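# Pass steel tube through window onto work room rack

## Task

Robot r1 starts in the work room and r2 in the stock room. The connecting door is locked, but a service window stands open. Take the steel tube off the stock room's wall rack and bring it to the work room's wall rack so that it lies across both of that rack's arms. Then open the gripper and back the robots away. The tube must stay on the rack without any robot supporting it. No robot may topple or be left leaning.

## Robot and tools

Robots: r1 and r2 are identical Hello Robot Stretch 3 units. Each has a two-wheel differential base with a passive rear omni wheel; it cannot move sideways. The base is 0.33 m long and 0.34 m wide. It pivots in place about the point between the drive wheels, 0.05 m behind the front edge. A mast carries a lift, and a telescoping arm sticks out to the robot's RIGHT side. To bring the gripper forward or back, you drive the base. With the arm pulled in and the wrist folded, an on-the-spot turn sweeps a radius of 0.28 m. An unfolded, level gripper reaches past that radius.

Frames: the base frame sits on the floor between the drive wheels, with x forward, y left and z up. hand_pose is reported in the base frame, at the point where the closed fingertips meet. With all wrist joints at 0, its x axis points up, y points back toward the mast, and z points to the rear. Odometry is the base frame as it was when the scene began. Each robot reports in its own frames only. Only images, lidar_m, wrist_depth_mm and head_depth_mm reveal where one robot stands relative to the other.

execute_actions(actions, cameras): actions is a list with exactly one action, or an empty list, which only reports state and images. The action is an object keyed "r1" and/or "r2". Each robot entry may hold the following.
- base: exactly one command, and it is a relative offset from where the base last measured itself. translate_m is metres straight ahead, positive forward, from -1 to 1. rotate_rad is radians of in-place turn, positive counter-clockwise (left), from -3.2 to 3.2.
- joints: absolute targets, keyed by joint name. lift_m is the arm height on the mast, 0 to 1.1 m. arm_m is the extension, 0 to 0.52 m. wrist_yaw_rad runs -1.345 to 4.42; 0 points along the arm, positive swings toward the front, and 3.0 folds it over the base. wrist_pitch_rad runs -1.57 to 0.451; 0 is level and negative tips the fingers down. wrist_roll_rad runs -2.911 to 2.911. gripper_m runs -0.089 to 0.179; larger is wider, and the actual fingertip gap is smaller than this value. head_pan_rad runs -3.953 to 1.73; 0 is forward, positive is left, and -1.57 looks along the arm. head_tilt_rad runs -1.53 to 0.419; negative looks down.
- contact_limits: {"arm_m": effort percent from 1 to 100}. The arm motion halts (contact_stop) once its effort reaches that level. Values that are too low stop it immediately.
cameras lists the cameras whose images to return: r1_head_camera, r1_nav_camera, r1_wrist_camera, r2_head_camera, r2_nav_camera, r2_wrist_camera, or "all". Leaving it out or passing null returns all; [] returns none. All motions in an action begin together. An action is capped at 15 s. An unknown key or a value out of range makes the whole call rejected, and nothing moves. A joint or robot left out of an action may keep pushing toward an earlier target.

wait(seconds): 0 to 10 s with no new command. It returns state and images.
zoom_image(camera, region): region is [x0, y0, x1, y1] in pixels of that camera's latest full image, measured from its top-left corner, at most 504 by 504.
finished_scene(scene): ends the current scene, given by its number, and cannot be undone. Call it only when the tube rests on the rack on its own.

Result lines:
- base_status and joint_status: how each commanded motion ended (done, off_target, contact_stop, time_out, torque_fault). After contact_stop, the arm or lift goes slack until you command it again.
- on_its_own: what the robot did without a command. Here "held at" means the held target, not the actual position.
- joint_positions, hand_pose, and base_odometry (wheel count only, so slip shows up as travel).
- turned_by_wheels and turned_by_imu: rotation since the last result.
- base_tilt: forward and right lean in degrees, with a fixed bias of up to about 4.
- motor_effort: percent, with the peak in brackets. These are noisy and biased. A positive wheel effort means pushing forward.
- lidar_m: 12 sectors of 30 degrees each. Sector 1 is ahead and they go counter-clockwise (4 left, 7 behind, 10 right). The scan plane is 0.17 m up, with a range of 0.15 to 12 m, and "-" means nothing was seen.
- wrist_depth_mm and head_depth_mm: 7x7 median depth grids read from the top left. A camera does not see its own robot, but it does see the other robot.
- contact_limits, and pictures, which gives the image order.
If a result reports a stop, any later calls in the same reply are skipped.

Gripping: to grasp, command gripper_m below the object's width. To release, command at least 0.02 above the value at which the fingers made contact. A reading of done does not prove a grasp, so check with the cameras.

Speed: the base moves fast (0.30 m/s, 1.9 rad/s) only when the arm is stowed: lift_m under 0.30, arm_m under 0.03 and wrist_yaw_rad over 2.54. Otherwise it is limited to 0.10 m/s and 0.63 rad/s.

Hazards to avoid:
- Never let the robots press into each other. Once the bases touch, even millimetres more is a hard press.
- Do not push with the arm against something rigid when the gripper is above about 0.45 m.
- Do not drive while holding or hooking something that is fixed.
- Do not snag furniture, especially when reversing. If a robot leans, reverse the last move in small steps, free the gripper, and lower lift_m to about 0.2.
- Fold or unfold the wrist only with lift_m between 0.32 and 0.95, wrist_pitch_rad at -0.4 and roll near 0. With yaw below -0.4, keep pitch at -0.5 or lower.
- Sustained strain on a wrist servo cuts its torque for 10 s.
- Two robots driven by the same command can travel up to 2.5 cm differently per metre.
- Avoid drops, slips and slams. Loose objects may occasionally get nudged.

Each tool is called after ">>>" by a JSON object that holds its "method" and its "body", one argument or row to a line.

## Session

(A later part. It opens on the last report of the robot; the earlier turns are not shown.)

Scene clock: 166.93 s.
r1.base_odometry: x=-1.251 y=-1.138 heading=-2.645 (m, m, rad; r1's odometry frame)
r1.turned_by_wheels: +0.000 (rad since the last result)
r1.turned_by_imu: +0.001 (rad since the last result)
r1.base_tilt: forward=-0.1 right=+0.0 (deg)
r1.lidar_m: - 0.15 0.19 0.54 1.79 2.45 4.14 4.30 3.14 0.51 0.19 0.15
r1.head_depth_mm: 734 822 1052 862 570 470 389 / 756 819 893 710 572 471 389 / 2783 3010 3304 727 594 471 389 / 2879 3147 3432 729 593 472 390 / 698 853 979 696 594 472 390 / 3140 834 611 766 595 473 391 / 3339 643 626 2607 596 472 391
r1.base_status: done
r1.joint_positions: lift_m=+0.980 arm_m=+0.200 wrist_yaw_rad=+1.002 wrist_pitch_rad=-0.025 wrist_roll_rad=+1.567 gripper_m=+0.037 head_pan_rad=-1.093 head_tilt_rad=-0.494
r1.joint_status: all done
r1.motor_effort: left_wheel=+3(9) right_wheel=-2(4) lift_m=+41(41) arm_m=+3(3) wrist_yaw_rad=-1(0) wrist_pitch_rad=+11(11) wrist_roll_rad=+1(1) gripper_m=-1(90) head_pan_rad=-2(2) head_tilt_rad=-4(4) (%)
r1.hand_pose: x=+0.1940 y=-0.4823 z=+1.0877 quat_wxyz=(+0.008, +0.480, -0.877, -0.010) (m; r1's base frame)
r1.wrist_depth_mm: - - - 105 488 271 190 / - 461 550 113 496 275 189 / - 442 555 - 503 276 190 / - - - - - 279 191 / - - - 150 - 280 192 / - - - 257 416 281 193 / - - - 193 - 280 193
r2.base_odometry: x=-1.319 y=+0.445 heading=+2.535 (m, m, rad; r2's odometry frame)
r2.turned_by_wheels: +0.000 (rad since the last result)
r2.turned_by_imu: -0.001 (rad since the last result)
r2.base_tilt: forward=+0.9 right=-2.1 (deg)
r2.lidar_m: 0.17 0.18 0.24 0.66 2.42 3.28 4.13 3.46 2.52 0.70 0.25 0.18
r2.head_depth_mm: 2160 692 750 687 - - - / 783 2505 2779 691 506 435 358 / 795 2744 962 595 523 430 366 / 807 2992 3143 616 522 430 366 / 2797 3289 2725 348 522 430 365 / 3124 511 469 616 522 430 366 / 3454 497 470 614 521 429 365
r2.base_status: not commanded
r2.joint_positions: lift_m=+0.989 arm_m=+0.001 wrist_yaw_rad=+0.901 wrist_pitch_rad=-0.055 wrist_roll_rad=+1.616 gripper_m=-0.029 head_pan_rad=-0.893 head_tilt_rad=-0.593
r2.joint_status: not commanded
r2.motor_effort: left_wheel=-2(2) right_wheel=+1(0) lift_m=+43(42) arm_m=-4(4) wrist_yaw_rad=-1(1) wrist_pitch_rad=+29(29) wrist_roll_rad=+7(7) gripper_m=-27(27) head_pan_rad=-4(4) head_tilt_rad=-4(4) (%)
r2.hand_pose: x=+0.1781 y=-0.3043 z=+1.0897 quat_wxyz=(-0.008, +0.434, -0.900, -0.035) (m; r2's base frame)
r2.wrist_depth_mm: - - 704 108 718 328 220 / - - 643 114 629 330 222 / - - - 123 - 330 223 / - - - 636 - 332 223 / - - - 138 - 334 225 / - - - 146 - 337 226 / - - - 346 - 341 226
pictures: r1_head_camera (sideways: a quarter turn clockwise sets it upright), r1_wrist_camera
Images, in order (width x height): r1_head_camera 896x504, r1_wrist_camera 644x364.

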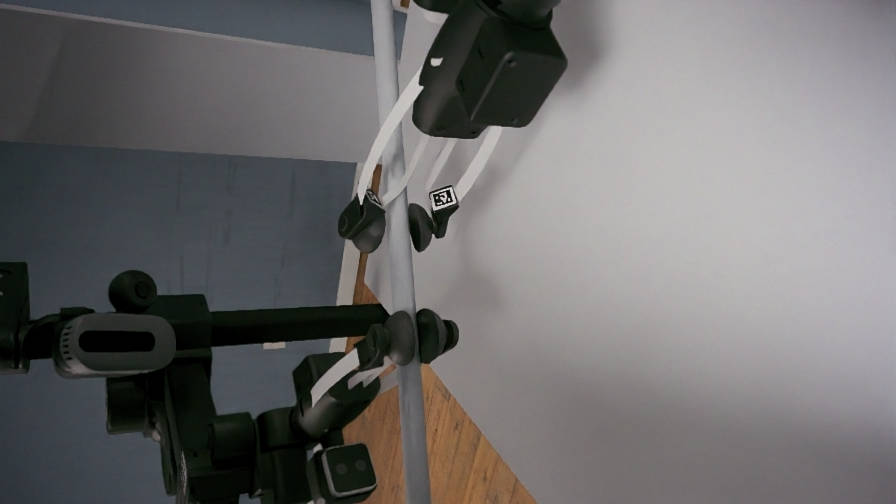

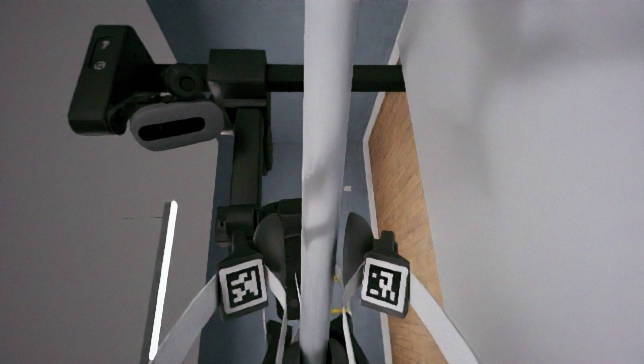

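Good. Grip.

>>> {"method": "execute_actions", "body": {
  "actions": [
    {"r1":{"joints":{"gripper_m":-0.03,"wrist_roll_rad":1.6}}}
  ],
  "cameras": ["r1_wrist_camera"]
}}

>>> {"method": "execute_actions", "body": {
  "actions": [
    {"r1":{"joints":{"lift_m":0.988}},"r2":{"joints":{"gripper_m":0.08}}}
  ],
  "cameras": ["r1_head_camera","r1_wrist_camera","r2_wrist_camera"]
}}

Scene clock: 170.83 s.
r1.base_odometry: x=-1.251 y=-1.138 heading=-2.645 (m, m, rad; r1's odometry frame)
r1.turned_by_wheels: +0.000 (rad since the last result)
r1.turned_by_imu: +0.001 (rad since the last result)
r1.base_tilt: forward=-0.1 right=+0.0 (deg)
r1.lidar_m: - 0.15 0.19 0.54 1.78 2.46 4.15 4.29 3.13 0.51 0.19 0.15
r1.head_depth_mm: 734 824 1049 886 571 470 389 / 758 820 892 - 572 470 389 / 2813 3014 3278 728 594 470 390 / 2921 3206 3478 743 593 471 389 / 699 852 968 697 596 472 390 / 3141 831 612 765 594 472 391 / 3357 643 625 2614 596 472 391
r1.base_status: not commanded
r1.joint_positions: lift_m=+0.980 arm_m=+0.200 wrist_yaw_rad=+1.002 wrist_pitch_rad=-0.025 wrist_roll_rad=+1.597 gripper_m=-0.029 head_pan_rad=-1.093 head_tilt_rad=-0.494
r1.joint_status: all done
r1.motor_effort: left_wheel=+4(4) right_wheel=-4(4) lift_m=+41(40) arm_m=+3(4) wrist_yaw_rad=-1(1) wrist_pitch_rad=+11(11) wrist_roll_rad=+1(2) gripper_m=-23(100) head_pan_rad=-2(2) head_tilt_rad=-4(4) (%)
r1.hand_pose: x=+0.1940 y=-0.4822 z=+1.0877 quat_wxyz=(-0.005, +0.480, -0.877, -0.017) (m; r1's base frame)
r1.wrist_depth_mm: - - - 101 472 268 185 / - 461 549 111 482 269 186 / - 436 562 122 497 274 189 / - - - 365 - 275 190 / - - - 144 - 282 192 / - - - 161 - 283 193 / - - - 203 - 286 195
r2.base_odometry: x=-1.319 y=+0.445 heading=+2.535 (m, m, rad; r2's odometry frame)
r2.turned_by_wheels: +0.000 (rad since the last result)
r2.turned_by_imu: -0.001 (rad since the last result)
r2.base_tilt: forward=+1.0 right=-2.1 (deg)
r2.lidar_m: 0.17 0.18 0.24 0.66 2.42 3.30 4.13 3.48 2.53 0.70 0.25 0.18
r2.head_depth_mm: 2177 693 750 690 - - - / 784 2569 2790 688 507 441 358 / 790 2760 959 593 521 430 365 / 807 3034 3147 615 522 429 365 / 2803 3277 2872 350 522 430 365 / 3104 510 470 614 522 430 365 / 3468 496 463 616 522 431 365
r2.base_status: not commanded
r2.joint_positions: lift_m=+0.989 arm_m=+0.001 wrist_yaw_rad=+0.902 wrist_pitch_rad=-0.051 wrist_roll_rad=+1.617 gripper_m=-0.029 head_pan_rad=-0.893 head_tilt_rad=-0.593
r2.joint_status: not commanded
r2.motor_effort: left_wheel=-1(3) right_wheel=+0(0) lift_m=+42(42) arm_m=-3(4) wrist_yaw_rad=-2(3) wrist_pitch_rad=+27(29) wrist_roll_rad=+7(7) gripper_m=-27(27) head_pan_rad=-4(4) head_tilt_rad=-4(4) (%)
r2.hand_pose: x=+0.1785 y=-0.3040 z=+1.0906 quat_wxyz=(-0.009, +0.435, -0.900, -0.033) (m; r2's base frame)
r2.wrist_depth_mm: - 666 701 106 730 329 222 / - - 647 113 - 330 222 / - - - 122 - 334 224 / - - - 641 - 335 225 / - - - 137 - 336 225 / - - - 146 - 339 227 / - - - 347 - 341 228
pictures: r1_wrist_camera
Images, in order (width x height): r1_wrist_camera 644x364.

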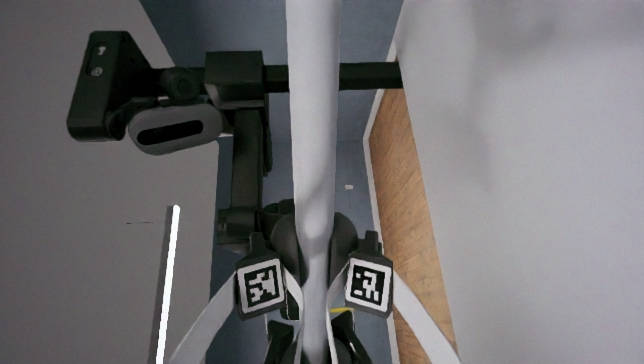

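Scene clock: 172.43 s.
r1.base_odometry: x=-1.251 y=-1.138 heading=-2.645 (m, m, rad; r1's odometry frame)
r1.turned_by_wheels: +0.000 (rad since the last result)
r1.turned_by_imu: +0.000 (rad since the last result)
r1.base_tilt: forward=+0.0 right=+0.0 (deg)
r1.lidar_m: - 0.15 0.19 0.54 1.78 2.45 4.16 4.26 3.15 0.51 0.19 0.15
r1.head_depth_mm: 734 824 1050 886 570 470 389 / 756 819 893 - 572 470 389 / 2771 3030 3273 729 594 471 390 / 2873 3194 3467 746 593 472 390 / 699 853 984 699 594 472 390 / 3104 835 610 730 596 472 390 / 3359 641 625 2614 595 472 391
r1.base_status: not commanded
r1.joint_positions: lift_m=+0.988 arm_m=+0.200 wrist_yaw_rad=+1.002 wrist_pitch_rad=-0.056 wrist_roll_rad=+1.601 gripper_m=-0.029 head_pan_rad=-1.093 head_tilt_rad=-0.494
r1.joint_status: all done
r1.motor_effort: left_wheel=+4(4) right_wheel=-3(4) lift_m=+43(43) arm_m=+3(3) wrist_yaw_rad=-1(1) wrist_pitch_rad=+24(25) wrist_roll_rad=-1(1) gripper_m=-26(26) head_pan_rad=-2(3) head_tilt_rad=-4(4) (%)
r1.hand_pose: x=+0.1931 y=-0.4817 z=+1.0877 quat_wxyz=(+0.001, +0.480, -0.877, -0.032) (m; r1's base frame)
r1.wrist_depth_mm: - - - 103 439 258 183 / - 480 546 560 453 265 184 / - 431 556 - 463 266 188 / - - - - - 271 188 / - - 443 144 - 272 191 / - - - 159 - 278 193 / - - - 221 - 283 194
r2.base_odometry: x=-1.319 y=+0.445 heading=+2.535 (m, m, rad; r2's odometry frame)
r2.turned_by_wheels: +0.000 (rad since the last result)
r2.turned_by_imu: +0.000 (rad since the last result)
r2.base_tilt: forward=+0.9 right=-2.1 (deg)
r2.lidar_m: 0.17 0.18 0.24 0.66 2.41 3.29 4.13 3.49 2.53 0.70 0.25 0.18
r2.head_depth_mm: 2147 692 750 694 - - - / 782 2550 2796 605 514 436 361 / 791 2721 988 689 515 430 365 / 790 3063 3215 616 521 431 366 / 2708 3264 2719 352 522 430 365 / 3088 510 455 615 521 430 365 / 3425 493 460 614 523 429 365
r2.base_status: not commanded
r2.joint_positions: lift_m=+0.990 arm_m=+0.001 wrist_yaw_rad=+0.902 wrist_pitch_rad=-0.021 wrist_roll_rad=+1.629 gripper_m=+0.080 head_pan_rad=-0.893 head_tilt_rad=-0.593
r2.joint_status: all done
r2.motor_effort: left_wheel=-1(2) right_wheel=+0(0) lift_m=+41(43) arm_m=-3(2) wrist_yaw_rad=-2(3) wrist_pitch_rad=+11(27) wrist_roll_rad=+0(7) gripper_m=+1(95) head_pan_rad=-5(5) head_tilt_rad=-4(4) (%)
r2.hand_pose: x=+0.1793 y=-0.3047 z=+1.0984 quat_wxyz=(-0.021, +0.435, -0.900, -0.022) (m; r2's base frame)
r2.wrist_depth_mm: - - 703 701 686 356 234 / - - 600 739 569 355 233 / - - - 779 - 360 237 / - - - - - 362 237 / - - - 532 - 367 240 / - - 428 334 - 343 241 / - - - 349 - 333 242
pictures: r1_head_camera (sideways: a quarter turn clockwise sets it upright), r1_wrist_camera, r2_wrist_camera
Images, in order (width x height): r1_head_camera 896x504, r1_wrist_camera 644x364, r2_wrist_camera 644x364.

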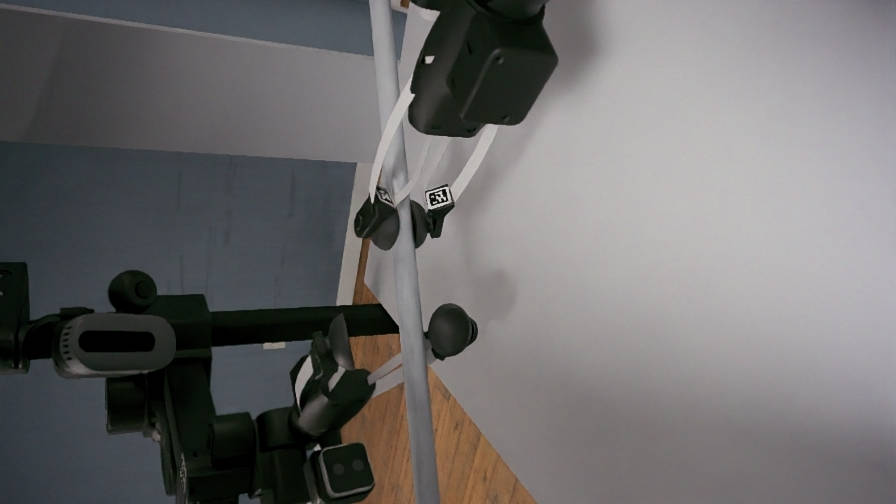

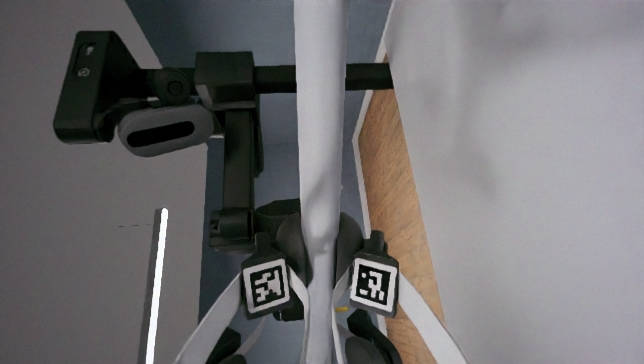

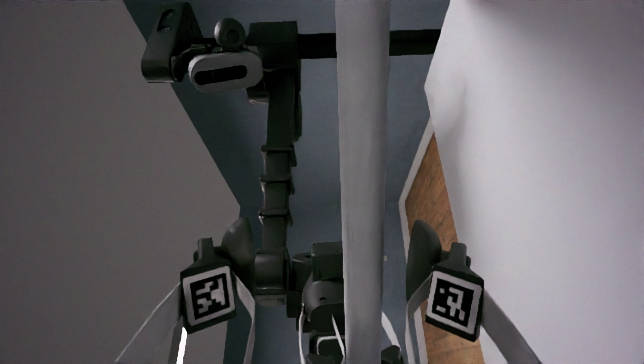

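>>> {"method": "execute_actions", "body": {
  "actions": [
    {"r1":{"base":{"translate_m":-0.6}},"r2":{"base":{"translate_m":-0.3}}}
  ],
  "cameras": []
}}

>>> {"method": "execute_actions", "body": {
  "actions": [
    {"r1":{"base":{"rotate_rad":0.25}}}
  ],
  "cameras": []
}}

>>> {"method": "execute_actions", "body": {
  "actions": [
    {"r1":{"base":{"translate_m":-1.0},"joints":{"wrist_yaw_rad":0.37,"arm_m":0.2,"head_pan_rad":-3.0,"head_tilt_rad":-0.2}}}
  ],
  "cameras": []
}}

>>> {"method": "execute_actions", "body": {
  "actions": [
    {"r1":{"base":{"translate_m":-1.0}}}
  ],
  "cameras": ["r1_head_camera","r1_nav_camera"]
}}

Scene clock: 186.40 s.
r1.base_odometry: x=-0.723 y=-0.852 heading=-2.645 (m, m, rad; r1's odometry frame)
r1.turned_by_wheels: +0.000 (rad since the last result)
r1.turned_by_imu: +0.003 (rad since the last result)
r1.base_tilt: forward=-0.1 right=+0.0 (deg)
r1.lidar_m: 0.73 0.76 1.02 1.72 1.79 2.47 3.56 3.73 3.13 2.77 1.03 0.76
r1.head_depth_mm: 2572 2793 2985 3023 1948 1595 1321 / 2584 2830 3171 - 1930 1599 1321 / 1927 2153 2418 2478 2006 1594 1320 / 1518 1662 1795 1932 1946 1594 1322 / 1252 1336 1433 1542 1703 1604 1320 / 1062 1127 1141 1236 1372 1467 1323 / 950 1034 1120 805 1150 1230 1259
r1.base_status: done
r1.joint_positions: lift_m=+0.988 arm_m=+0.200 wrist_yaw_rad=+1.002 wrist_pitch_rad=-0.056 wrist_roll_rad=+1.601 gripper_m=-0.029 head_pan_rad=-1.093 head_tilt_rad=-0.494
r1.joint_status: not commanded
r1.motor_effort: left_wheel=+3(4) right_wheel=-2(6) lift_m=+43(43) arm_m=+3(3) wrist_yaw_rad=-2(1) wrist_pitch_rad=+24(24) wrist_roll_rad=-1(1) gripper_m=-26(25) head_pan_rad=-2(2) head_tilt_rad=-3(4) (%)
r1.hand_pose: x=+0.1931 y=-0.4817 z=+1.0876 quat_wxyz=(+0.001, +0.480, -0.877, -0.032) (m; r1's base frame)
r1.wrist_depth_mm: 889 901 927 103 955 - - / 821 835 845 822 889 896 922 / 766 798 814 815 806 853 828 / 758 - - 832 707 786 808 / 749 - - 144 620 737 729 / 747 - - 159 504 694 711 / 776 - - - 594 644 649
r2.base_odometry: x=-1.072 y=+0.274 heading=+2.535 (m, m, rad; r2's odometry frame)
r2.turned_by_wheels: +0.000 (rad since the last result)
r2.turned_by_imu: -0.001 (rad since the last result)
r2.base_tilt: forward=+0.8 right=-2.1 (deg)
r2.lidar_m: 0.47 0.49 0.66 1.80 2.41 3.28 3.81 3.48 2.51 1.82 0.67 0.49
r2.head_depth_mm: 973 1141 1326 1663 - - - / 821 935 1086 1025 1637 1492 1235 / 731 814 868 690 1259 1416 1256 / 775 859 895 664 575 1204 1241 / 2958 3274 908 663 521 977 1143 / 3187 3627 908 663 522 462 946 / 3551 - 909 664 522 430 798
r2.base_status: done
r2.joint_positions: lift_m=+0.990 arm_m=+0.001 wrist_yaw_rad=+0.902 wrist_pitch_rad=-0.021 wrist_roll_rad=+1.629 gripper_m=+0.080 head_pan_rad=-0.893 head_tilt_rad=-0.593
r2.joint_status: not commanded
r2.motor_effort: left_wheel=-1(7) right_wheel=+1(2) lift_m=+40(40) arm_m=-4(3) wrist_yaw_rad=-2(2) wrist_pitch_rad=+11(11) wrist_roll_rad=+0(1) gripper_m=+0(0) head_pan_rad=-4(4) head_tilt_rad=-5(4) (%)
r2.hand_pose: x=+0.1793 y=-0.3047 z=+1.0985 quat_wxyz=(-0.021, +0.435, -0.900, -0.022) (m; r2's base frame)
r2.wrist_depth_mm: 742 741 739 721 701 413 690 / 680 660 662 663 638 364 614 / 712 764 - - 728 357 551 / - - - - 765 364 491 / - - - - - 366 272 / - - - - - 344 253 / - - - - - 335 243
pictures: none
No camera images: the call's "cameras" was empty. Leave "cameras" out to get every camera's image.

Scene clock: 187.73 s.
r1.base_odometry: x=-0.723 y=-0.852 heading=-2.395 (m, m, rad; r1's odometry frame)
r1.turned_by_wheels: +0.250 (rad since the last result)
r1.turned_by_imu: +0.244 (rad since the last result)
r1.base_tilt: forward=-0.1 right=+0.0 (deg)
r1.lidar_m: 0.73 0.84 1.42 1.72 1.99 3.43 3.56 3.54 3.03 1.48 0.85 0.73
r1.head_depth_mm: 1535 1761 2006 2340 1947 1591 1316 / 1297 1450 1647 - 1936 1592 1312 / 1117 1233 1344 1541 1767 1599 1326 / 994 1082 1142 1277 1455 1526 1320 / 1050 - 1187 845 1237 1378 1323 / - - 1238 767 1071 1177 1257 / - - 1498 766 936 1030 1124
r1.base_status: done
r1.joint_positions: lift_m=+0.988 arm_m=+0.200 wrist_yaw_rad=+1.001 wrist_pitch_rad=-0.056 wrist_roll_rad=+1.601 gripper_m=-0.029 head_pan_rad=-1.093 head_tilt_rad=-0.494
r1.joint_status: not commanded
r1.motor_effort: left_wheel=-2(7) right_wheel=+1(6) lift_m=+43(42) arm_m=+3(3) wrist_yaw_rad=+0(1) wrist_pitch_rad=+25(24) wrist_roll_rad=-1(1) gripper_m=-25(26) head_pan_rad=-2(2) head_tilt_rad=-4(3) (%)
r1.hand_pose: x=+0.1929 y=-0.4820 z=+1.0875 quat_wxyz=(+0.001, +0.479, -0.877, -0.032) (m; r1's base frame)
r1.wrist_depth_mm: 674 696 711 103 489 680 689 / 830 - - 769 510 654 665 / 818 - - 805 461 646 643 / 809 - - 847 472 627 634 / 803 - - 144 485 612 627 / 783 - - 159 407 602 619 / 798 - - - 585 583 598
r2.base_odometry: x=-1.072 y=+0.274 heading=+2.535 (m, m, rad; r2's odometry frame)
r2.turned_by_wheels: +0.000 (rad since the last result)
r2.turned_by_imu: +0.000 (rad since the last result)
r2.base_tilt: forward=+0.8 right=-2.1 (deg)
r2.lidar_m: 0.47 0.49 0.66 1.80 2.40 3.28 3.83 3.50 2.51 1.81 0.67 0.49
r2.head_depth_mm: 971 1146 1329 1670 - - - / 819 938 1087 1026 1632 1490 1243 / 729 815 869 693 1262 1410 1253 / 775 857 893 662 575 1198 1244 / 2965 3319 910 662 522 978 1143 / 3234 3614 911 664 520 462 941 / 3523 3918 910 660 521 429 796
r2.base_status: not commanded
r2.joint_positions: lift_m=+0.990 arm_m=+0.001 wrist_yaw_rad=+0.902 wrist_pitch_rad=-0.021 wrist_roll_rad=+1.629 gripper_m=+0.080 head_pan_rad=-0.893 head_tilt_rad=-0.593
r2.joint_status: not commanded
r2.motor_effort: left_wheel=-1(2) right_wheel=+1(1) lift_m=+40(40) arm_m=-3(3) wrist_yaw_rad=-2(2) wrist_pitch_rad=+11(11) wrist_roll_rad=+0(0) gripper_m=+1(0) head_pan_rad=-4(4) head_tilt_rad=-4(4) (%)
r2.hand_pose: x=+0.1793 y=-0.3047 z=+1.0985 quat_wxyz=(-0.021, +0.435, -0.900, -0.022) (m; r2's base frame)
r2.wrist_depth_mm: 750 740 720 718 708 410 675 / 674 653 665 662 642 365 601 / 712 758 - - 724 361 554 / - - - - 763 363 497 / - - - - - 364 273 / - - - - - 345 254 / - - - - - 332 241
pictures: none
No camera images: the call's "cameras" was empty. Leave "cameras" out to get every camera's image.

Scene clock: 198.70 s.
r1.base_odometry: x=+0.011 y=-0.172 heading=-2.395 (m, m, rad; r1's odometry frame)
r1.turned_by_wheels: +0.000 (rad since the last result)
r1.turned_by_imu: +0.004 (rad since the last result)
r1.base_tilt: forward=-0.1 right=+0.0 (deg)
r1.lidar_m: 1.69 1.93 1.98 1.97 2.28 2.62 2.62 3.00 2.78 2.78 1.96 1.69
r1.head_depth_mm: 2301 2384 2467 2592 2697 - - / 2378 2462 2561 2676 2799 - - / 2457 2563 2661 2798 2894 2269 1648 / 2537 2659 2779 2909 2984 2230 1683 / 2637 2752 2913 3030 3103 2240 1689 / 2740 2863 3009 3161 3211 2245 1688 / 2838 3015 3137 3324 3315 2255 1697
r1.base_status: done
r1.joint_positions: lift_m=+0.988 arm_m=+0.200 wrist_yaw_rad=+0.372 wrist_pitch_rad=-0.056 wrist_roll_rad=+1.601 gripper_m=-0.029 head_pan_rad=-2.993 head_tilt_rad=-0.211
r1.joint_status: all done
r1.motor_effort: left_wheel=-2(8) right_wheel=+2(3) lift_m=+42(42) arm_m=+3(3) wrist_yaw_rad=+0(6) wrist_pitch_rad=+24(25) wrist_roll_rad=-1(0) gripper_m=-26(26) head_pan_rad=-2(30) head_tilt_rad=+6(32) (%)
r1.hand_pose: x=+0.0711 y=-0.5818 z=+1.0875 quat_wxyz=(-0.009, +0.184, -0.982, -0.031) (m; r1's base frame)
r1.wrist_depth_mm: - - - 102 - - - / - - - - - - - / - - - - - - - / - - - - - - - / - - - 144 - - - / - - - 159 - - - / - - - - - - -
r2.base_odometry: x=-1.072 y=+0.274 heading=+2.535 (m, m, rad; r2's odometry frame)
r2.turned_by_wheels: +0.000 (rad since the last result)
r2.turned_by_imu: -0.002 (rad since the last result)
r2.base_tilt: forward=+0.9 right=-2.1 (deg)
r2.lidar_m: 0.47 0.49 0.66 1.80 2.41 3.27 3.82 3.48 2.52 1.81 0.68 0.49
r2.head_depth_mm: 971 1141 1319 1663 - - - / 818 936 1089 1025 1630 1488 1235 / 727 816 867 691 1263 1407 1252 / 773 859 897 662 575 1205 1247 / 2921 3342 907 662 521 977 1145 / 3190 3647 911 663 522 462 944 / 3511 - 907 665 521 430 801
r2.base_status: not commanded
r2.joint_positions: lift_m=+0.990 arm_m=+0.001 wrist_yaw_rad=+0.902 wrist_pitch_rad=-0.021 wrist_roll_rad=+1.629 gripper_m=+0.080 head_pan_rad=-0.893 head_tilt_rad=-0.593
r2.joint_status: not commanded
r2.motor_effort: left_wheel=-1(1) right_wheel=+1(1) lift_m=+40(40) arm_m=-3(4) wrist_yaw_rad=-2(2) wrist_pitch_rad=+11(11) wrist_roll_rad=+0(1) gripper_m=+0(0) head_pan_rad=-4(4) head_tilt_rad=-4(4) (%)
r2.hand_pose: x=+0.1793 y=-0.3047 z=+1.0985 quat_wxyz=(-0.021, +0.435, -0.900, -0.022) (m; r2's base frame)
r2.wrist_depth_mm: 745 753 734 709 698 417 676 / 684 662 665 662 646 366 615 / 713 772 - - 712 361 550 / - - - - 785 361 499 / - - - - - 366 271 / - - - - - 341 254 / - - - - - 333 243
pictures: none
No camera images: the call's "cameras" was empty. Leave "cameras" out to get every camera's image.

Scene clock: 209.67 s.
r1.base_odometry: x=+0.745 y=+0.507 heading=-2.395 (m, m, rad; r1's odometry frame)
r1.turned_by_wheels: +0.000 (rad since the last result)
r1.turned_by_imu: +0.004 (rad since the last result)
r1.base_tilt: forward=-0.1 right=+0.1 (deg)
r1.lidar_m: 2.64 2.58 2.23 2.23 1.93 1.66 1.66 1.92 2.53 2.53 2.92 2.65
r1.head_depth_mm: 1430 1494 1554 1616 1676 - - / 1486 1543 1605 1679 1741 - - / 1536 1600 1666 1715 1811 1923 1644 / 1587 1658 1733 1817 1893 1980 1688 / 1655 1718 1805 1889 2002 2056 1683 / 1711 1797 1880 1975 2083 2146 1695 / 1784 1868 1971 2071 2185 2233 1696
r1.base_status: done
r1.joint_positions: lift_m=+0.988 arm_m=+0.200 wrist_yaw_rad=+0.372 wrist_pitch_rad=-0.056 wrist_roll_rad=+1.601 gripper_m=-0.029 head_pan_rad=-2.993 head_tilt_rad=-0.211
r1.joint_status: not commanded
r1.motor_effort: left_wheel=-2(8) right_wheel=+2(2) lift_m=+42(42) arm_m=+3(3) wrist_yaw_rad=-1(0) wrist_pitch_rad=+24(24) wrist_roll_rad=-1(1) gripper_m=-25(25) head_pan_rad=-2(2) head_tilt_rad=+6(6) (%)
r1.hand_pose: x=+0.0711 y=-0.5818 z=+1.0875 quat_wxyz=(-0.009, +0.184, -0.982, -0.031) (m; r1's base frame)
r1.wrist_depth_mm: - - - 102 - - - / - - - - - - - / - - - - - - - / - - - - - - - / - - - 144 - - - / - - - 160 - - - / - - - - - - -
r2.base_odometry: x=-1.072 y=+0.274 heading=+2.535 (m, m, rad; r2's odometry frame)
r2.turned_by_wheels: +0.000 (rad since the last result)
r2.turned_by_imu: -0.002 (rad since the last result)
r2.base_tilt: forward=+0.9 right=-2.1 (deg)
r2.lidar_m: 0.47 0.49 0.66 1.80 2.41 3.27 3.82 3.49 2.51 1.81 0.67 0.49
r2.head_depth_mm: 970 1140 1330 1677 - - - / 819 939 1089 1026 1634 1494 1242 / 731 812 867 691 1268 1410 1249 / 772 859 898 663 575 1193 1237 / 2952 3308 910 664 521 974 1145 / 3251 3591 909 664 521 463 942 / 3487 3954 915 664 522 430 797
r2.base_status: not commanded
r2.joint_positions: lift_m=+0.990 arm_m=+0.001 wrist_yaw_rad=+0.902 wrist_pitch_rad=-0.021 wrist_roll_rad=+1.629 gripper_m=+0.080 head_pan_rad=-0.893 head_tilt_rad=-0.593
r2.joint_status: not commanded
r2.motor_effort: left_wheel=-2(2) right_wheel=+1(1) lift_m=+40(40) arm_m=-3(3) wrist_yaw_rad=-3(3) wrist_pitch_rad=+11(11) wrist_roll_rad=+1(0) gripper_m=+1(1) head_pan_rad=-4(4) head_tilt_rad=-4(4) (%)
r2.hand_pose: x=+0.1793 y=-0.3047 z=+1.0985 quat_wxyz=(-0.021, +0.435, -0.900, -0.022) (m; r2's base frame)
r2.wrist_depth_mm: 752 733 726 719 713 416 679 / 678 656 668 660 644 363 614 / 713 765 - - 718 361 549 / - - - - 773 362 499 / - - - - - 366 270 / - - - - - 342 254 / - - - - - 336 242
pictures: r1_head_camera (sideways: a quarter turn clockwise sets it upright), r1_nav_camera (sideways: a quarter turn counterclockwise sets it upright)
Images, in order (width x height): r1_head_camera 896x504, r1_nav_camera 672x504.

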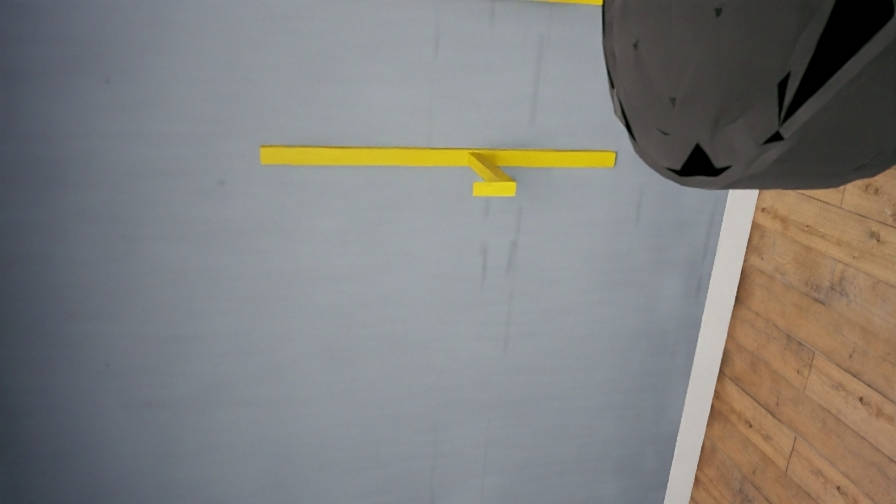

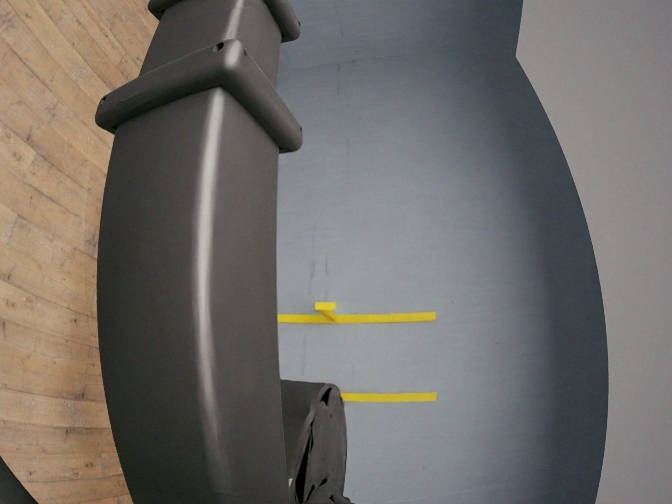

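>>> {"method": "execute_actions", "body": {
  "actions": [
    {"r1":{"base":{"translate_m":-0.62}}}
  ],
  "cameras": []
}}

>>> {"method": "execute_actions", "body": {
  "actions": [
    {"r1":{"base":{"rotate_rad":-1.84},"joints":{"head_pan_rad":-1.57,"head_tilt_rad":-0.5}}}
  ],
  "cameras": ["r1_head_camera","r1_nav_camera","r1_wrist_camera"]
}}

Scene clock: 223.23 s.
r1.base_odometry: x=+1.200 y=+0.928 heading=-2.395 (m, m, rad; r1's odometry frame)
r1.turned_by_wheels: +0.000 (rad since the last result)
r1.turned_by_imu: +0.003 (rad since the last result)
r1.base_tilt: forward=-0.1 right=+0.1 (deg)
r1.lidar_m: 3.24 2.76 2.39 2.13 1.23 1.07 1.06 1.24 2.15 2.37 2.74 3.23
r1.head_depth_mm: 907 941 978 1021 1058 - - / 937 974 1005 1049 1093 - - / 969 1009 1053 1100 1135 1221 1288 / 1006 1051 1101 1148 1203 1262 1334 / 1047 1089 1139 1197 1265 1326 1401 / 1088 1135 1186 1250 1319 1397 1469 / 1130 1183 1243 1311 1381 1465 1535
r1.base_status: done
r1.joint_positions: lift_m=+0.988 arm_m=+0.200 wrist_yaw_rad=+0.372 wrist_pitch_rad=-0.056 wrist_roll_rad=+1.601 gripper_m=-0.029 head_pan_rad=-2.993 head_tilt_rad=-0.211
r1.joint_status: not commanded
r1.motor_effort: left_wheel=-2(7) right_wheel=+1(3) lift_m=+42(42) arm_m=+3(3) wrist_yaw_rad=+0(1) wrist_pitch_rad=+24(24) wrist_roll_rad=-1(1) gripper_m=-26(26) head_pan_rad=-2(2) head_tilt_rad=+7(6) (%)
r1.hand_pose: x=+0.0711 y=-0.5818 z=+1.0875 quat_wxyz=(-0.009, +0.184, -0.982, -0.031) (m; r1's base frame)
r1.wrist_depth_mm: - - - 103 - - - / - - - - - - - / - - - - - - - / - - - - - - - / - - - 144 - - - / - - - 159 - - - / - - - - - - -
r2.base_odometry: x=-1.072 y=+0.274 heading=+2.535 (m, m, rad; r2's odometry frame)
r2.turned_by_wheels: +0.000 (rad since the last result)
r2.turned_by_imu: -0.002 (rad since the last result)
r2.base_tilt: forward=+0.7 right=-2.2 (deg)
r2.lidar_m: 0.47 0.49 0.66 1.79 2.42 3.28 3.83 3.49 2.51 1.81 0.67 0.49
r2.head_depth_mm: 971 1142 1335 1679 - - - / 816 936 1091 1025 1629 1505 1242 / 730 815 868 691 1266 1410 1244 / 775 857 900 665 576 1202 1243 / 2939 3295 910 662 522 980 1147 / 3232 3630 909 662 521 462 942 / 3514 3983 908 664 521 429 800
r2.base_status: not commanded
r2.joint_positions: lift_m=+0.990 arm_m=+0.001 wrist_yaw_rad=+0.902 wrist_pitch_rad=-0.021 wrist_roll_rad=+1.629 gripper_m=+0.080 head_pan_rad=-0.893 head_tilt_rad=-0.593
r2.joint_status: not commanded
r2.motor_effort: left_wheel=-1(1) right_wheel=+1(1) lift_m=+40(40) arm_m=-3(4) wrist_yaw_rad=-2(2) wrist_pitch_rad=+11(11) wrist_roll_rad=+0(0) gripper_m=+0(1) head_pan_rad=-4(5) head_tilt_rad=-4(4) (%)
r2.hand_pose: x=+0.1793 y=-0.3047 z=+1.0985 quat_wxyz=(-0.021, +0.435, -0.900, -0.022) (m; r2's base frame)
r2.wrist_depth_mm: 743 748 733 717 696 414 683 / 686 666 663 665 638 363 618 / 712 779 - - 719 361 549 / - - - - 761 366 497 / - - - - - 370 271 / - - - - - 343 255 / - - - - - 332 241
pictures: none
No camera images: the call's "cameras" was empty. Leave "cameras" out to get every camera's image.

Scene clock: 227.10 s.
r1.base_odometry: x=+1.200 y=+0.928 heading=+2.048 (m, m, rad; r1's odometry frame)
r1.turned_by_wheels: -1.840 (rad since the last result)
r1.turned_by_imu: -1.794 (rad since the last result)
r1.base_tilt: forward=-0.1 right=+0.1 (deg)
r1.lidar_m: 2.37 2.47 3.35 3.23 3.35 2.47 2.39 1.50 1.10 1.07 1.12 1.53
r1.head_depth_mm: 910 998 1065 - 1379 1508 1316 / 895 982 1046 - 1357 1501 1321 / 898 980 - - 1355 1505 1323 / 896 977 1052 - 1360 1492 1321 / 892 967 1049 - 1330 1483 1316 / 884 959 1025 1143 1309 1464 1324 / 866 955 1038 1140 1302 1465 1326
r1.base_status: done
r1.joint_positions: lift_m=+0.988 arm_m=+0.200 wrist_yaw_rad=+0.370 wrist_pitch_rad=-0.056 wrist_roll_rad=+1.601 gripper_m=-0.029 head_pan_rad=-1.577 head_tilt_rad=-0.494
r1.joint_status: all done
r1.motor_effort: left_wheel=+3(9) right_wheel=-2(6) lift_m=+42(42) arm_m=+3(3) wrist_yaw_rad=+1(0) wrist_pitch_rad=+24(25) wrist_roll_rad=-1(1) gripper_m=-26(25) head_pan_rad=+3(36) head_tilt_rad=-4(27) (%)
r1.hand_pose: x=+0.0707 y=-0.5820 z=+1.0875 quat_wxyz=(-0.009, +0.183, -0.983, -0.031) (m; r1's base frame)
r1.wrist_depth_mm: 509 517 532 103 578 579 608 / 548 566 582 578 607 632 646 / 603 596 608 606 649 699 709 / 658 677 703 684 711 774 817 / 713 735 755 144 817 843 860 / 799 832 839 159 923 976 - / 884 930 975 - - - -
r2.base_odometry: x=-1.072 y=+0.274 heading=+2.535 (m, m, rad; r2's odometry frame)
r2.turned_by_wheels: +0.000 (rad since the last result)
r2.turned_by_imu: -0.001 (rad since the last result)
r2.base_tilt: forward=+0.9 right=-2.0 (deg)
r2.lidar_m: 0.47 0.49 0.66 1.80 2.41 3.28 3.83 3.48 2.51 1.82 0.67 0.49
r2.head_depth_mm: 975 1140 1327 1681 - - - / 821 937 1089 1025 1630 1489 1239 / 728 814 866 691 1253 1407 1252 / 775 857 898 663 574 1210 1248 / 2989 3301 911 665 522 975 1147 / 3194 3668 912 665 522 462 948 / 3512 - 908 663 521 430 798
r2.base_status: not commanded
r2.joint_positions: lift_m=+0.990 arm_m=+0.001 wrist_yaw_rad=+0.902 wrist_pitch_rad=-0.021 wrist_roll_rad=+1.629 gripper_m=+0.080 head_pan_rad=-0.893 head_tilt_rad=-0.593
r2.joint_status: not commanded
r2.motor_effort: left_wheel=-1(2) right_wheel=+1(1) lift_m=+40(40) arm_m=-3(4) wrist_yaw_rad=-2(2) wrist_pitch_rad=+11(11) wrist_roll_rad=+0(0) gripper_m=+0(0) head_pan_rad=-3(4) head_tilt_rad=-5(4) (%)
r2.hand_pose: x=+0.1793 y=-0.3047 z=+1.0985 quat_wxyz=(-0.021, +0.435, -0.900, -0.022) (m; r2's base frame)
r2.wrist_depth_mm: 751 736 721 714 708 411 683 / 686 664 659 654 639 364 610 / 719 770 - - 713 361 561 / - - - - 765 364 495 / - - - - - 368 271 / - - - - - 342 254 / - - - - - 333 243
pictures: r1_head_camera (sideways: a quarter turn clockwise sets it upright), r1_nav_camera (sideways: a quarter turn counterclockwise sets it upright), r1_wrist_camera
Images, in order (width x height): r1_head_camera 896x504, r1_nav_camera 672x504, r1_wrist_camera 644x364.

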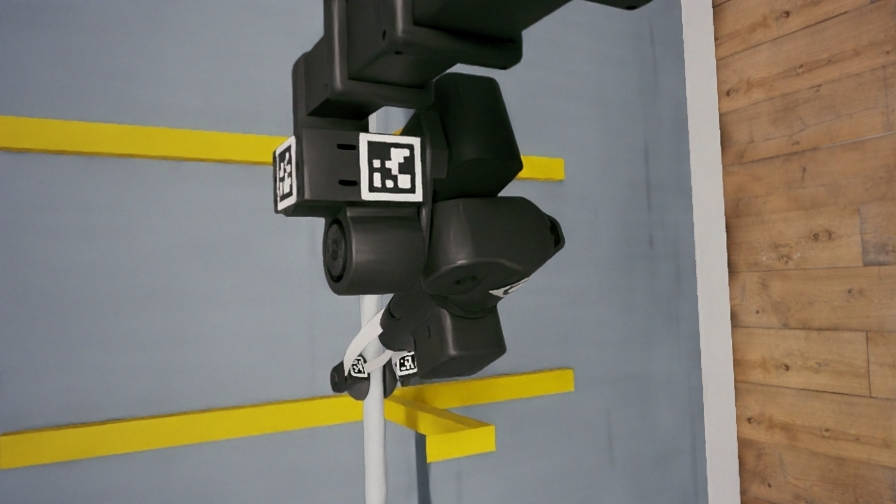

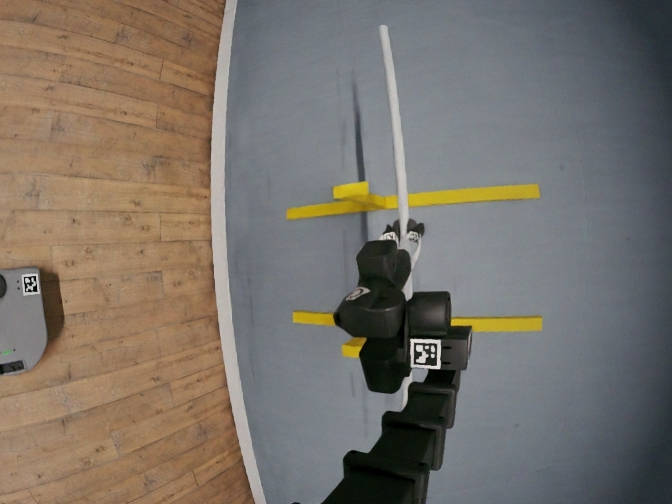

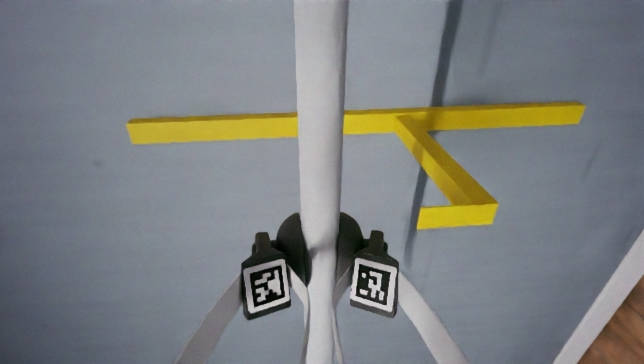

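>>> {"method": "execute_actions", "body": {
  "actions": [
    {"r1":{"joints":{"arm_m":0.47,"lift_m":0.95}}}
  ],
  "cameras": ["r1_head_camera","r1_nav_camera","r1_wrist_camera"]
}}

Scene clock: 231.60 s.
r1.base_odometry: x=+1.200 y=+0.928 heading=+2.048 (m, m, rad; r1's odometry frame)
r1.turned_by_wheels: +0.000 (rad since the last result)
r1.turned_by_imu: +0.001 (rad since the last result)
r1.base_tilt: forward=+0.0 right=+0.0 (deg)
r1.lidar_m: 2.37 2.46 3.33 3.22 3.35 2.47 2.39 1.50 1.10 1.07 1.11 1.53
r1.head_depth_mm: 910 994 1091 - - 1504 1314 / 894 985 1059 - 1353 1504 1318 / 899 980 - 1185 1346 1510 1318 / 894 974 - 1190 1333 1486 1321 / 890 967 1027 1183 1324 1475 1322 / 883 961 1039 1156 1314 1468 1325 / 866 954 1033 1142 1307 1465 1324
r1.base_status: not commanded
r1.joint_positions: lift_m=+0.950 arm_m=+0.470 wrist_yaw_rad=+0.370 wrist_pitch_rad=-0.058 wrist_roll_rad=+1.601 gripper_m=-0.029 head_pan_rad=-1.577 head_tilt_rad=-0.494
r1.joint_status: all done
r1.motor_effort: left_wheel=+3(3) right_wheel=-2(2) lift_m=+26(37) arm_m=+3(4) wrist_yaw_rad=+0(0) wrist_pitch_rad=+25(25) wrist_roll_rad=-1(1) gripper_m=-26(26) head_pan_rad=+3(3) head_tilt_rad=-4(4) (%)
r1.hand_pose: x=+0.0707 y=-0.8519 z=+1.0498 quat_wxyz=(-0.009, +0.183, -0.982, -0.032) (m; r1's base frame)
r1.wrist_depth_mm: 286 292 299 102 318 324 337 / 308 314 325 323 345 354 367 / 333 344 354 353 377 390 406 / 360 364 373 372 393 413 423 / 362 410 425 144 453 468 514 / 445 458 468 160 519 282 571 / 494 516 552 564 602 590 644
r2.base_odometry: x=-1.072 y=+0.274 heading=+2.535 (m, m, rad; r2's odometry frame)
r2.turned_by_wheels: +0.000 (rad since the last result)
r2.turned_by_imu: -0.001 (rad since the last result)
r2.base_tilt: forward=+1.0 right=-2.1 (deg)
r2.lidar_m: 0.47 0.49 0.67 1.80 2.41 3.29 3.84 3.50 2.51 1.81 0.67 0.49
r2.head_depth_mm: 974 1146 1326 1666 - - - / 819 935 1089 1030 1634 1500 1239 / 729 814 866 689 1259 1409 1254 / 774 855 897 662 575 1203 1243 / 2948 3308 910 664 522 979 1146 / 3235 3619 909 665 523 463 942 / 3497 - 910 664 521 429 799
r2.base_status: not commanded
r2.joint_positions: lift_m=+0.990 arm_m=+0.001 wrist_yaw_rad=+0.902 wrist_pitch_rad=-0.021 wrist_roll_rad=+1.629 gripper_m=+0.080 head_pan_rad=-0.893 head_tilt_rad=-0.593
r2.joint_status: not commanded
r2.motor_effort: left_wheel=-1(1) right_wheel=+0(1) lift_m=+40(40) arm_m=-3(3) wrist_yaw_rad=-3(2) wrist_pitch_rad=+11(12) wrist_roll_rad=+1(1) gripper_m=+0(1) head_pan_rad=-4(4) head_tilt_rad=-4(4) (%)
r2.hand_pose: x=+0.1793 y=-0.3047 z=+1.0985 quat_wxyz=(-0.021, +0.435, -0.900, -0.022) (m; r2's base frame)
r2.wrist_depth_mm: 735 726 710 717 710 415 695 / 677 672 654 659 640 366 612 / 702 772 - - 726 361 549 / - - - - 757 363 493 / - - - - - 367 274 / - - - - - 341 253 / - - - - - 335 242
pictures: r1_head_camera (sideways: a quarter turn clockwise sets it upright), r1_nav_camera (sideways: a quarter turn counterclockwise sets it upright), r1_wrist_camera
Images, in order (width x height): r1_head_camera 896x504, r1_nav_camera 672x504, r1_wrist_camera 644x364.

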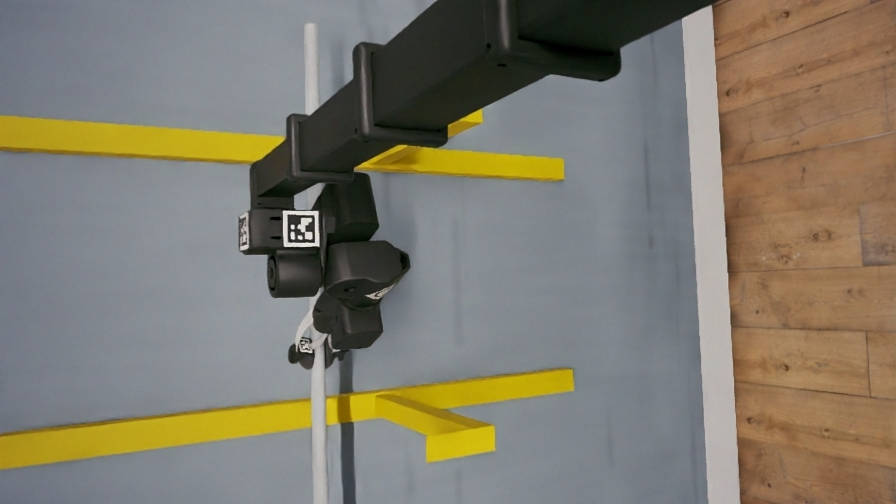

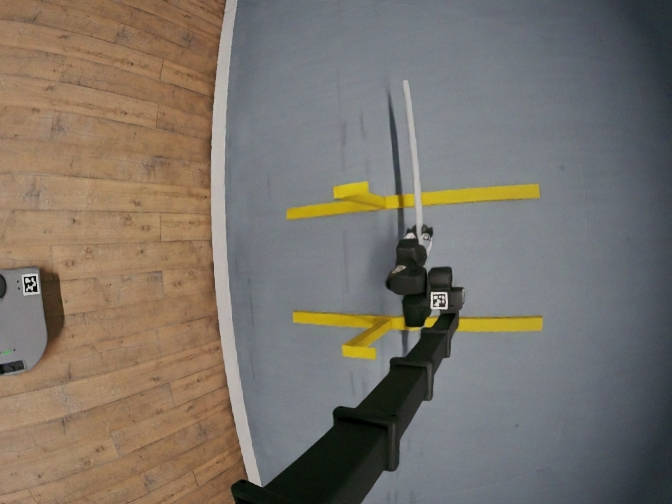

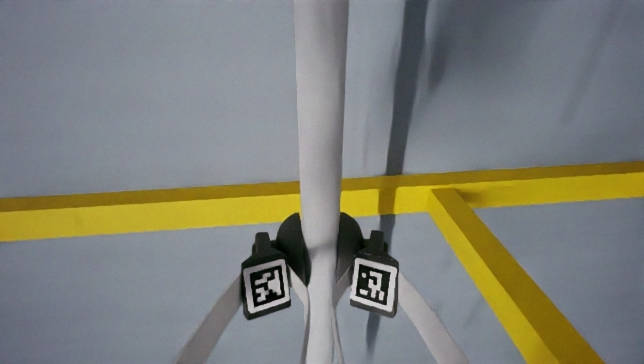

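>>> {"method": "execute_actions", "body": {
  "actions": [
    {"r1":{"base":{"translate_m":-0.04},"joints":{"arm_m":0.5,"lift_m":0.84}}}
  ],
  "cameras": ["r1_head_camera","r1_nav_camera","r1_wrist_camera"]
}}

Scene clock: 235.13 s.
r1.base_odometry: x=+1.218 y=+0.892 heading=+2.048 (m, m, rad; r1's odometry frame)
r1.turned_by_wheels: +0.000 (rad since the last result)
r1.turned_by_imu: +0.001 (rad since the last result)
r1.base_tilt: forward=-0.2 right=+0.1 (deg)
r1.lidar_m: 2.41 2.50 3.36 3.23 3.28 2.43 2.35 1.50 1.10 1.07 1.11 1.53
r1.head_depth_mm: 910 994 1092 1220 1355 - - / 904 989 1085 1189 - 1510 1305 / 885 971 1059 1207 1353 1506 1324 / 895 975 1061 1245 1336 1493 1317 / 888 969 1063 1204 1331 1479 1321 / 884 963 1053 1158 1312 1468 1322 / 868 946 1047 956 1302 1475 1325
r1.base_status: done
r1.joint_positions: lift_m=+0.840 arm_m=+0.500 wrist_yaw_rad=+0.370 wrist_pitch_rad=-0.058 wrist_roll_rad=+1.601 gripper_m=-0.029 head_pan_rad=-1.577 head_tilt_rad=-0.494
r1.joint_status: all done
r1.motor_effort: left_wheel=+4(4) right_wheel=-2(7) lift_m=+26(26) arm_m=+3(3) wrist_yaw_rad=+0(0) wrist_pitch_rad=+25(25) wrist_roll_rad=-1(1) gripper_m=-26(26) head_pan_rad=+3(3) head_tilt_rad=-3(5) (%)
r1.hand_pose: x=+0.0707 y=-0.8819 z=+0.9398 quat_wxyz=(-0.009, +0.183, -0.982, -0.032) (m; r1's base frame)
r1.wrist_depth_mm: 259 269 272 102 290 299 309 / 281 287 294 294 315 324 336 / 302 312 324 324 344 359 369 / 330 339 348 357 376 395 408 / 353 362 368 144 392 407 420 / 400 417 429 160 479 501 533 / 448 474 503 521 275 571 616
r2.base_odometry: x=-1.072 y=+0.274 heading=+2.535 (m, m, rad; r2's odometry frame)
r2.turned_by_wheels: +0.000 (rad since the last result)
r2.turned_by_imu: -0.001 (rad since the last result)
r2.base_tilt: forward=+0.9 right=-2.1 (deg)
r2.lidar_m: 0.47 0.49 0.66 1.79 2.41 3.28 3.82 3.47 2.50 1.81 0.67 0.49
r2.head_depth_mm: 968 1145 1325 1675 - - - / 818 939 1086 1025 1641 1491 1243 / 729 815 868 690 1263 1410 1254 / 775 858 899 662 574 1202 1248 / 2957 3278 908 662 522 977 1145 / 3219 3599 912 664 520 464 945 / 3511 - 911 663 521 429 801
r2.base_status: not commanded
r2.joint_positions: lift_m=+0.990 arm_m=+0.001 wrist_yaw_rad=+0.902 wrist_pitch_rad=-0.021 wrist_roll_rad=+1.629 gripper_m=+0.080 head_pan_rad=-0.893 head_tilt_rad=-0.593
r2.joint_status: not commanded
r2.motor_effort: left_wheel=-1(1) right_wheel=+1(1) lift_m=+41(40) arm_m=-4(3) wrist_yaw_rad=-2(2) wrist_pitch_rad=+11(11) wrist_roll_rad=+1(0) gripper_m=+0(0) head_pan_rad=-4(4) head_tilt_rad=-4(4) (%)
r2.hand_pose: x=+0.1793 y=-0.3047 z=+1.0985 quat_wxyz=(-0.021, +0.435, -0.900, -0.022) (m; r2's base frame)
r2.wrist_depth_mm: 727 742 735 720 713 414 683 / 683 658 663 669 648 367 622 / 711 769 - - 731 360 553 / - - - - 765 365 500 / - - - - - 368 271 / - - - - - 344 253 / - - - - - 336 242
pictures: r1_head_camera (sideways: a quarter turn clockwise sets it upright), r1_nav_camera (sideways: a quarter turn counterclockwise sets it upright), r1_wrist_camera
Images, in order (width x height): r1_head_camera 896x504, r1_nav_camera 672x504, r1_wrist_camera 644x364.

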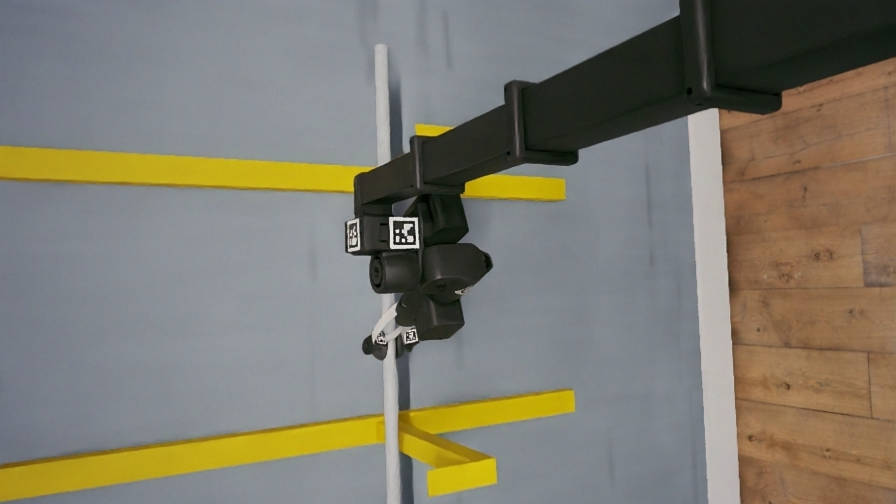

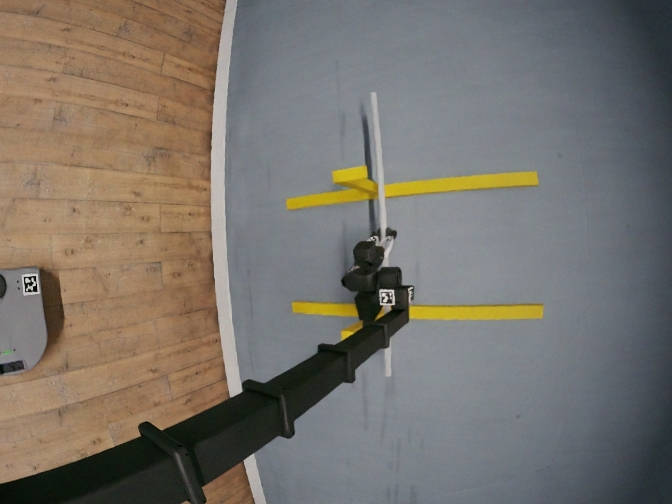

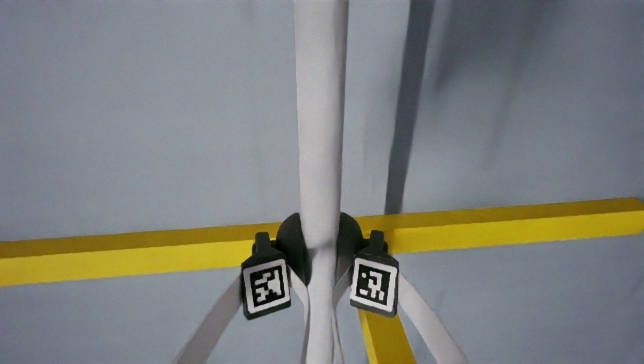

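>>> {"method": "execute_actions", "body": {
  "actions": [
    {"r1":{"joints":{"lift_m":0.805}}}
  ],
  "cameras": ["r1_head_camera","r1_wrist_camera"]
}}

Scene clock: 239.80 s.
r1.base_odometry: x=+1.218 y=+0.892 heading=+2.048 (m, m, rad; r1's odometry frame)
r1.turned_by_wheels: +0.000 (rad since the last result)
r1.turned_by_imu: +0.000 (rad since the last result)
r1.base_tilt: forward=-0.1 right=+0.0 (deg)
r1.lidar_m: 2.41 2.50 3.33 3.22 3.28 2.43 2.35 1.50 1.10 1.07 1.11 1.53
r1.head_depth_mm: 908 993 1095 1220 1371 1522 - / 906 989 1089 1193 1313 - 1289 / 885 967 1063 - 1349 1504 1316 / 894 975 1074 - 1332 1492 1319 / 889 970 1064 1189 1327 1475 1319 / 885 963 1059 1152 1311 1473 1321 / 870 947 1046 1012 1305 1467 1323
r1.base_status: not commanded
r1.joint_positions: lift_m=+0.805 arm_m=+0.500 wrist_yaw_rad=+0.370 wrist_pitch_rad=-0.058 wrist_roll_rad=+1.601 gripper_m=-0.029 head_pan_rad=-1.577 head_tilt_rad=-0.494
r1.joint_status: all done
r1.motor_effort: left_wheel=+4(4) right_wheel=-2(2) lift_m=+25(26) arm_m=+3(3) wrist_yaw_rad=+0(0) wrist_pitch_rad=+25(25) wrist_roll_rad=-1(1) gripper_m=-26(26) head_pan_rad=+3(3) head_tilt_rad=-4(3) (%)
r1.hand_pose: x=+0.0707 y=-0.8819 z=+0.9048 quat_wxyz=(-0.009, +0.183, -0.982, -0.032) (m; r1's base frame)
r1.wrist_depth_mm: 260 267 272 103 289 301 307 / 281 286 295 113 316 327 335 / 300 311 320 322 343 357 369 / 330 342 353 352 380 397 415 / 354 359 369 144 391 404 459 / 400 423 429 160 487 505 528 / 451 466 501 268 552 582 622
r2.base_odometry: x=-1.072 y=+0.274 heading=+2.535 (m, m, rad; r2's odometry frame)
r2.turned_by_wheels: +0.000 (rad since the last result)
r2.turned_by_imu: -0.001 (rad since the last result)
r2.base_tilt: forward=+0.8 right=-2.2 (deg)
r2.lidar_m: 0.47 0.49 0.66 1.80 2.41 3.29 3.82 3.49 2.51 1.82 0.67 0.49
r2.head_depth_mm: 968 1139 1328 1671 - - - / 817 934 1089 1024 1632 1491 1236 / 730 816 868 690 1258 1408 1253 / 774 860 897 663 575 1207 1247 / 2957 3285 909 665 522 977 1147 / 3232 3647 910 663 522 463 945 / 3522 - 912 664 522 430 800
r2.base_status: not commanded
r2.joint_positions: lift_m=+0.990 arm_m=+0.001 wrist_yaw_rad=+0.902 wrist_pitch_rad=-0.021 wrist_roll_rad=+1.629 gripper_m=+0.080 head_pan_rad=-0.893 head_tilt_rad=-0.593
r2.joint_status: not commanded
r2.motor_effort: left_wheel=-1(1) right_wheel=+1(1) lift_m=+40(40) arm_m=-3(4) wrist_yaw_rad=-3(2) wrist_pitch_rad=+11(11) wrist_roll_rad=+0(0) gripper_m=+0(0) head_pan_rad=-4(4) head_tilt_rad=-4(4) (%)
r2.hand_pose: x=+0.1793 y=-0.3047 z=+1.0985 quat_wxyz=(-0.021, +0.435, -0.900, -0.022) (m; r2's base frame)
r2.wrist_depth_mm: 752 737 723 717 712 413 676 / 680 661 656 669 642 365 620 / 713 770 - - 712 356 555 / - - - - 762 363 496 / - - - - - 368 272 / - - - - - 344 253 / - - - - - 334 242
pictures: r1_head_camera (sideways: a quarter turn clockwise sets it upright), r1_wrist_camera
Images, in order (width x height): r1_head_camera 896x504, r1_wrist_camera 644x364.

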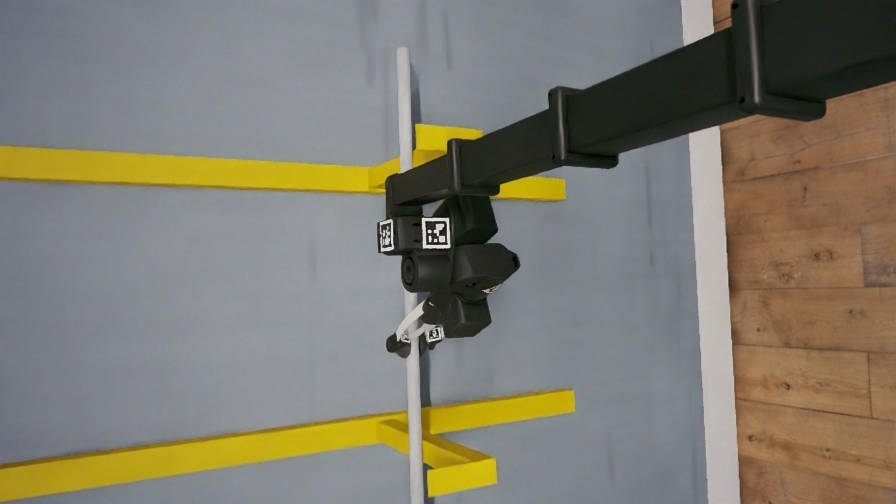

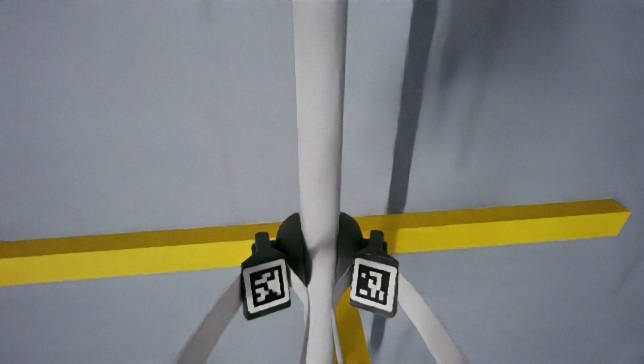

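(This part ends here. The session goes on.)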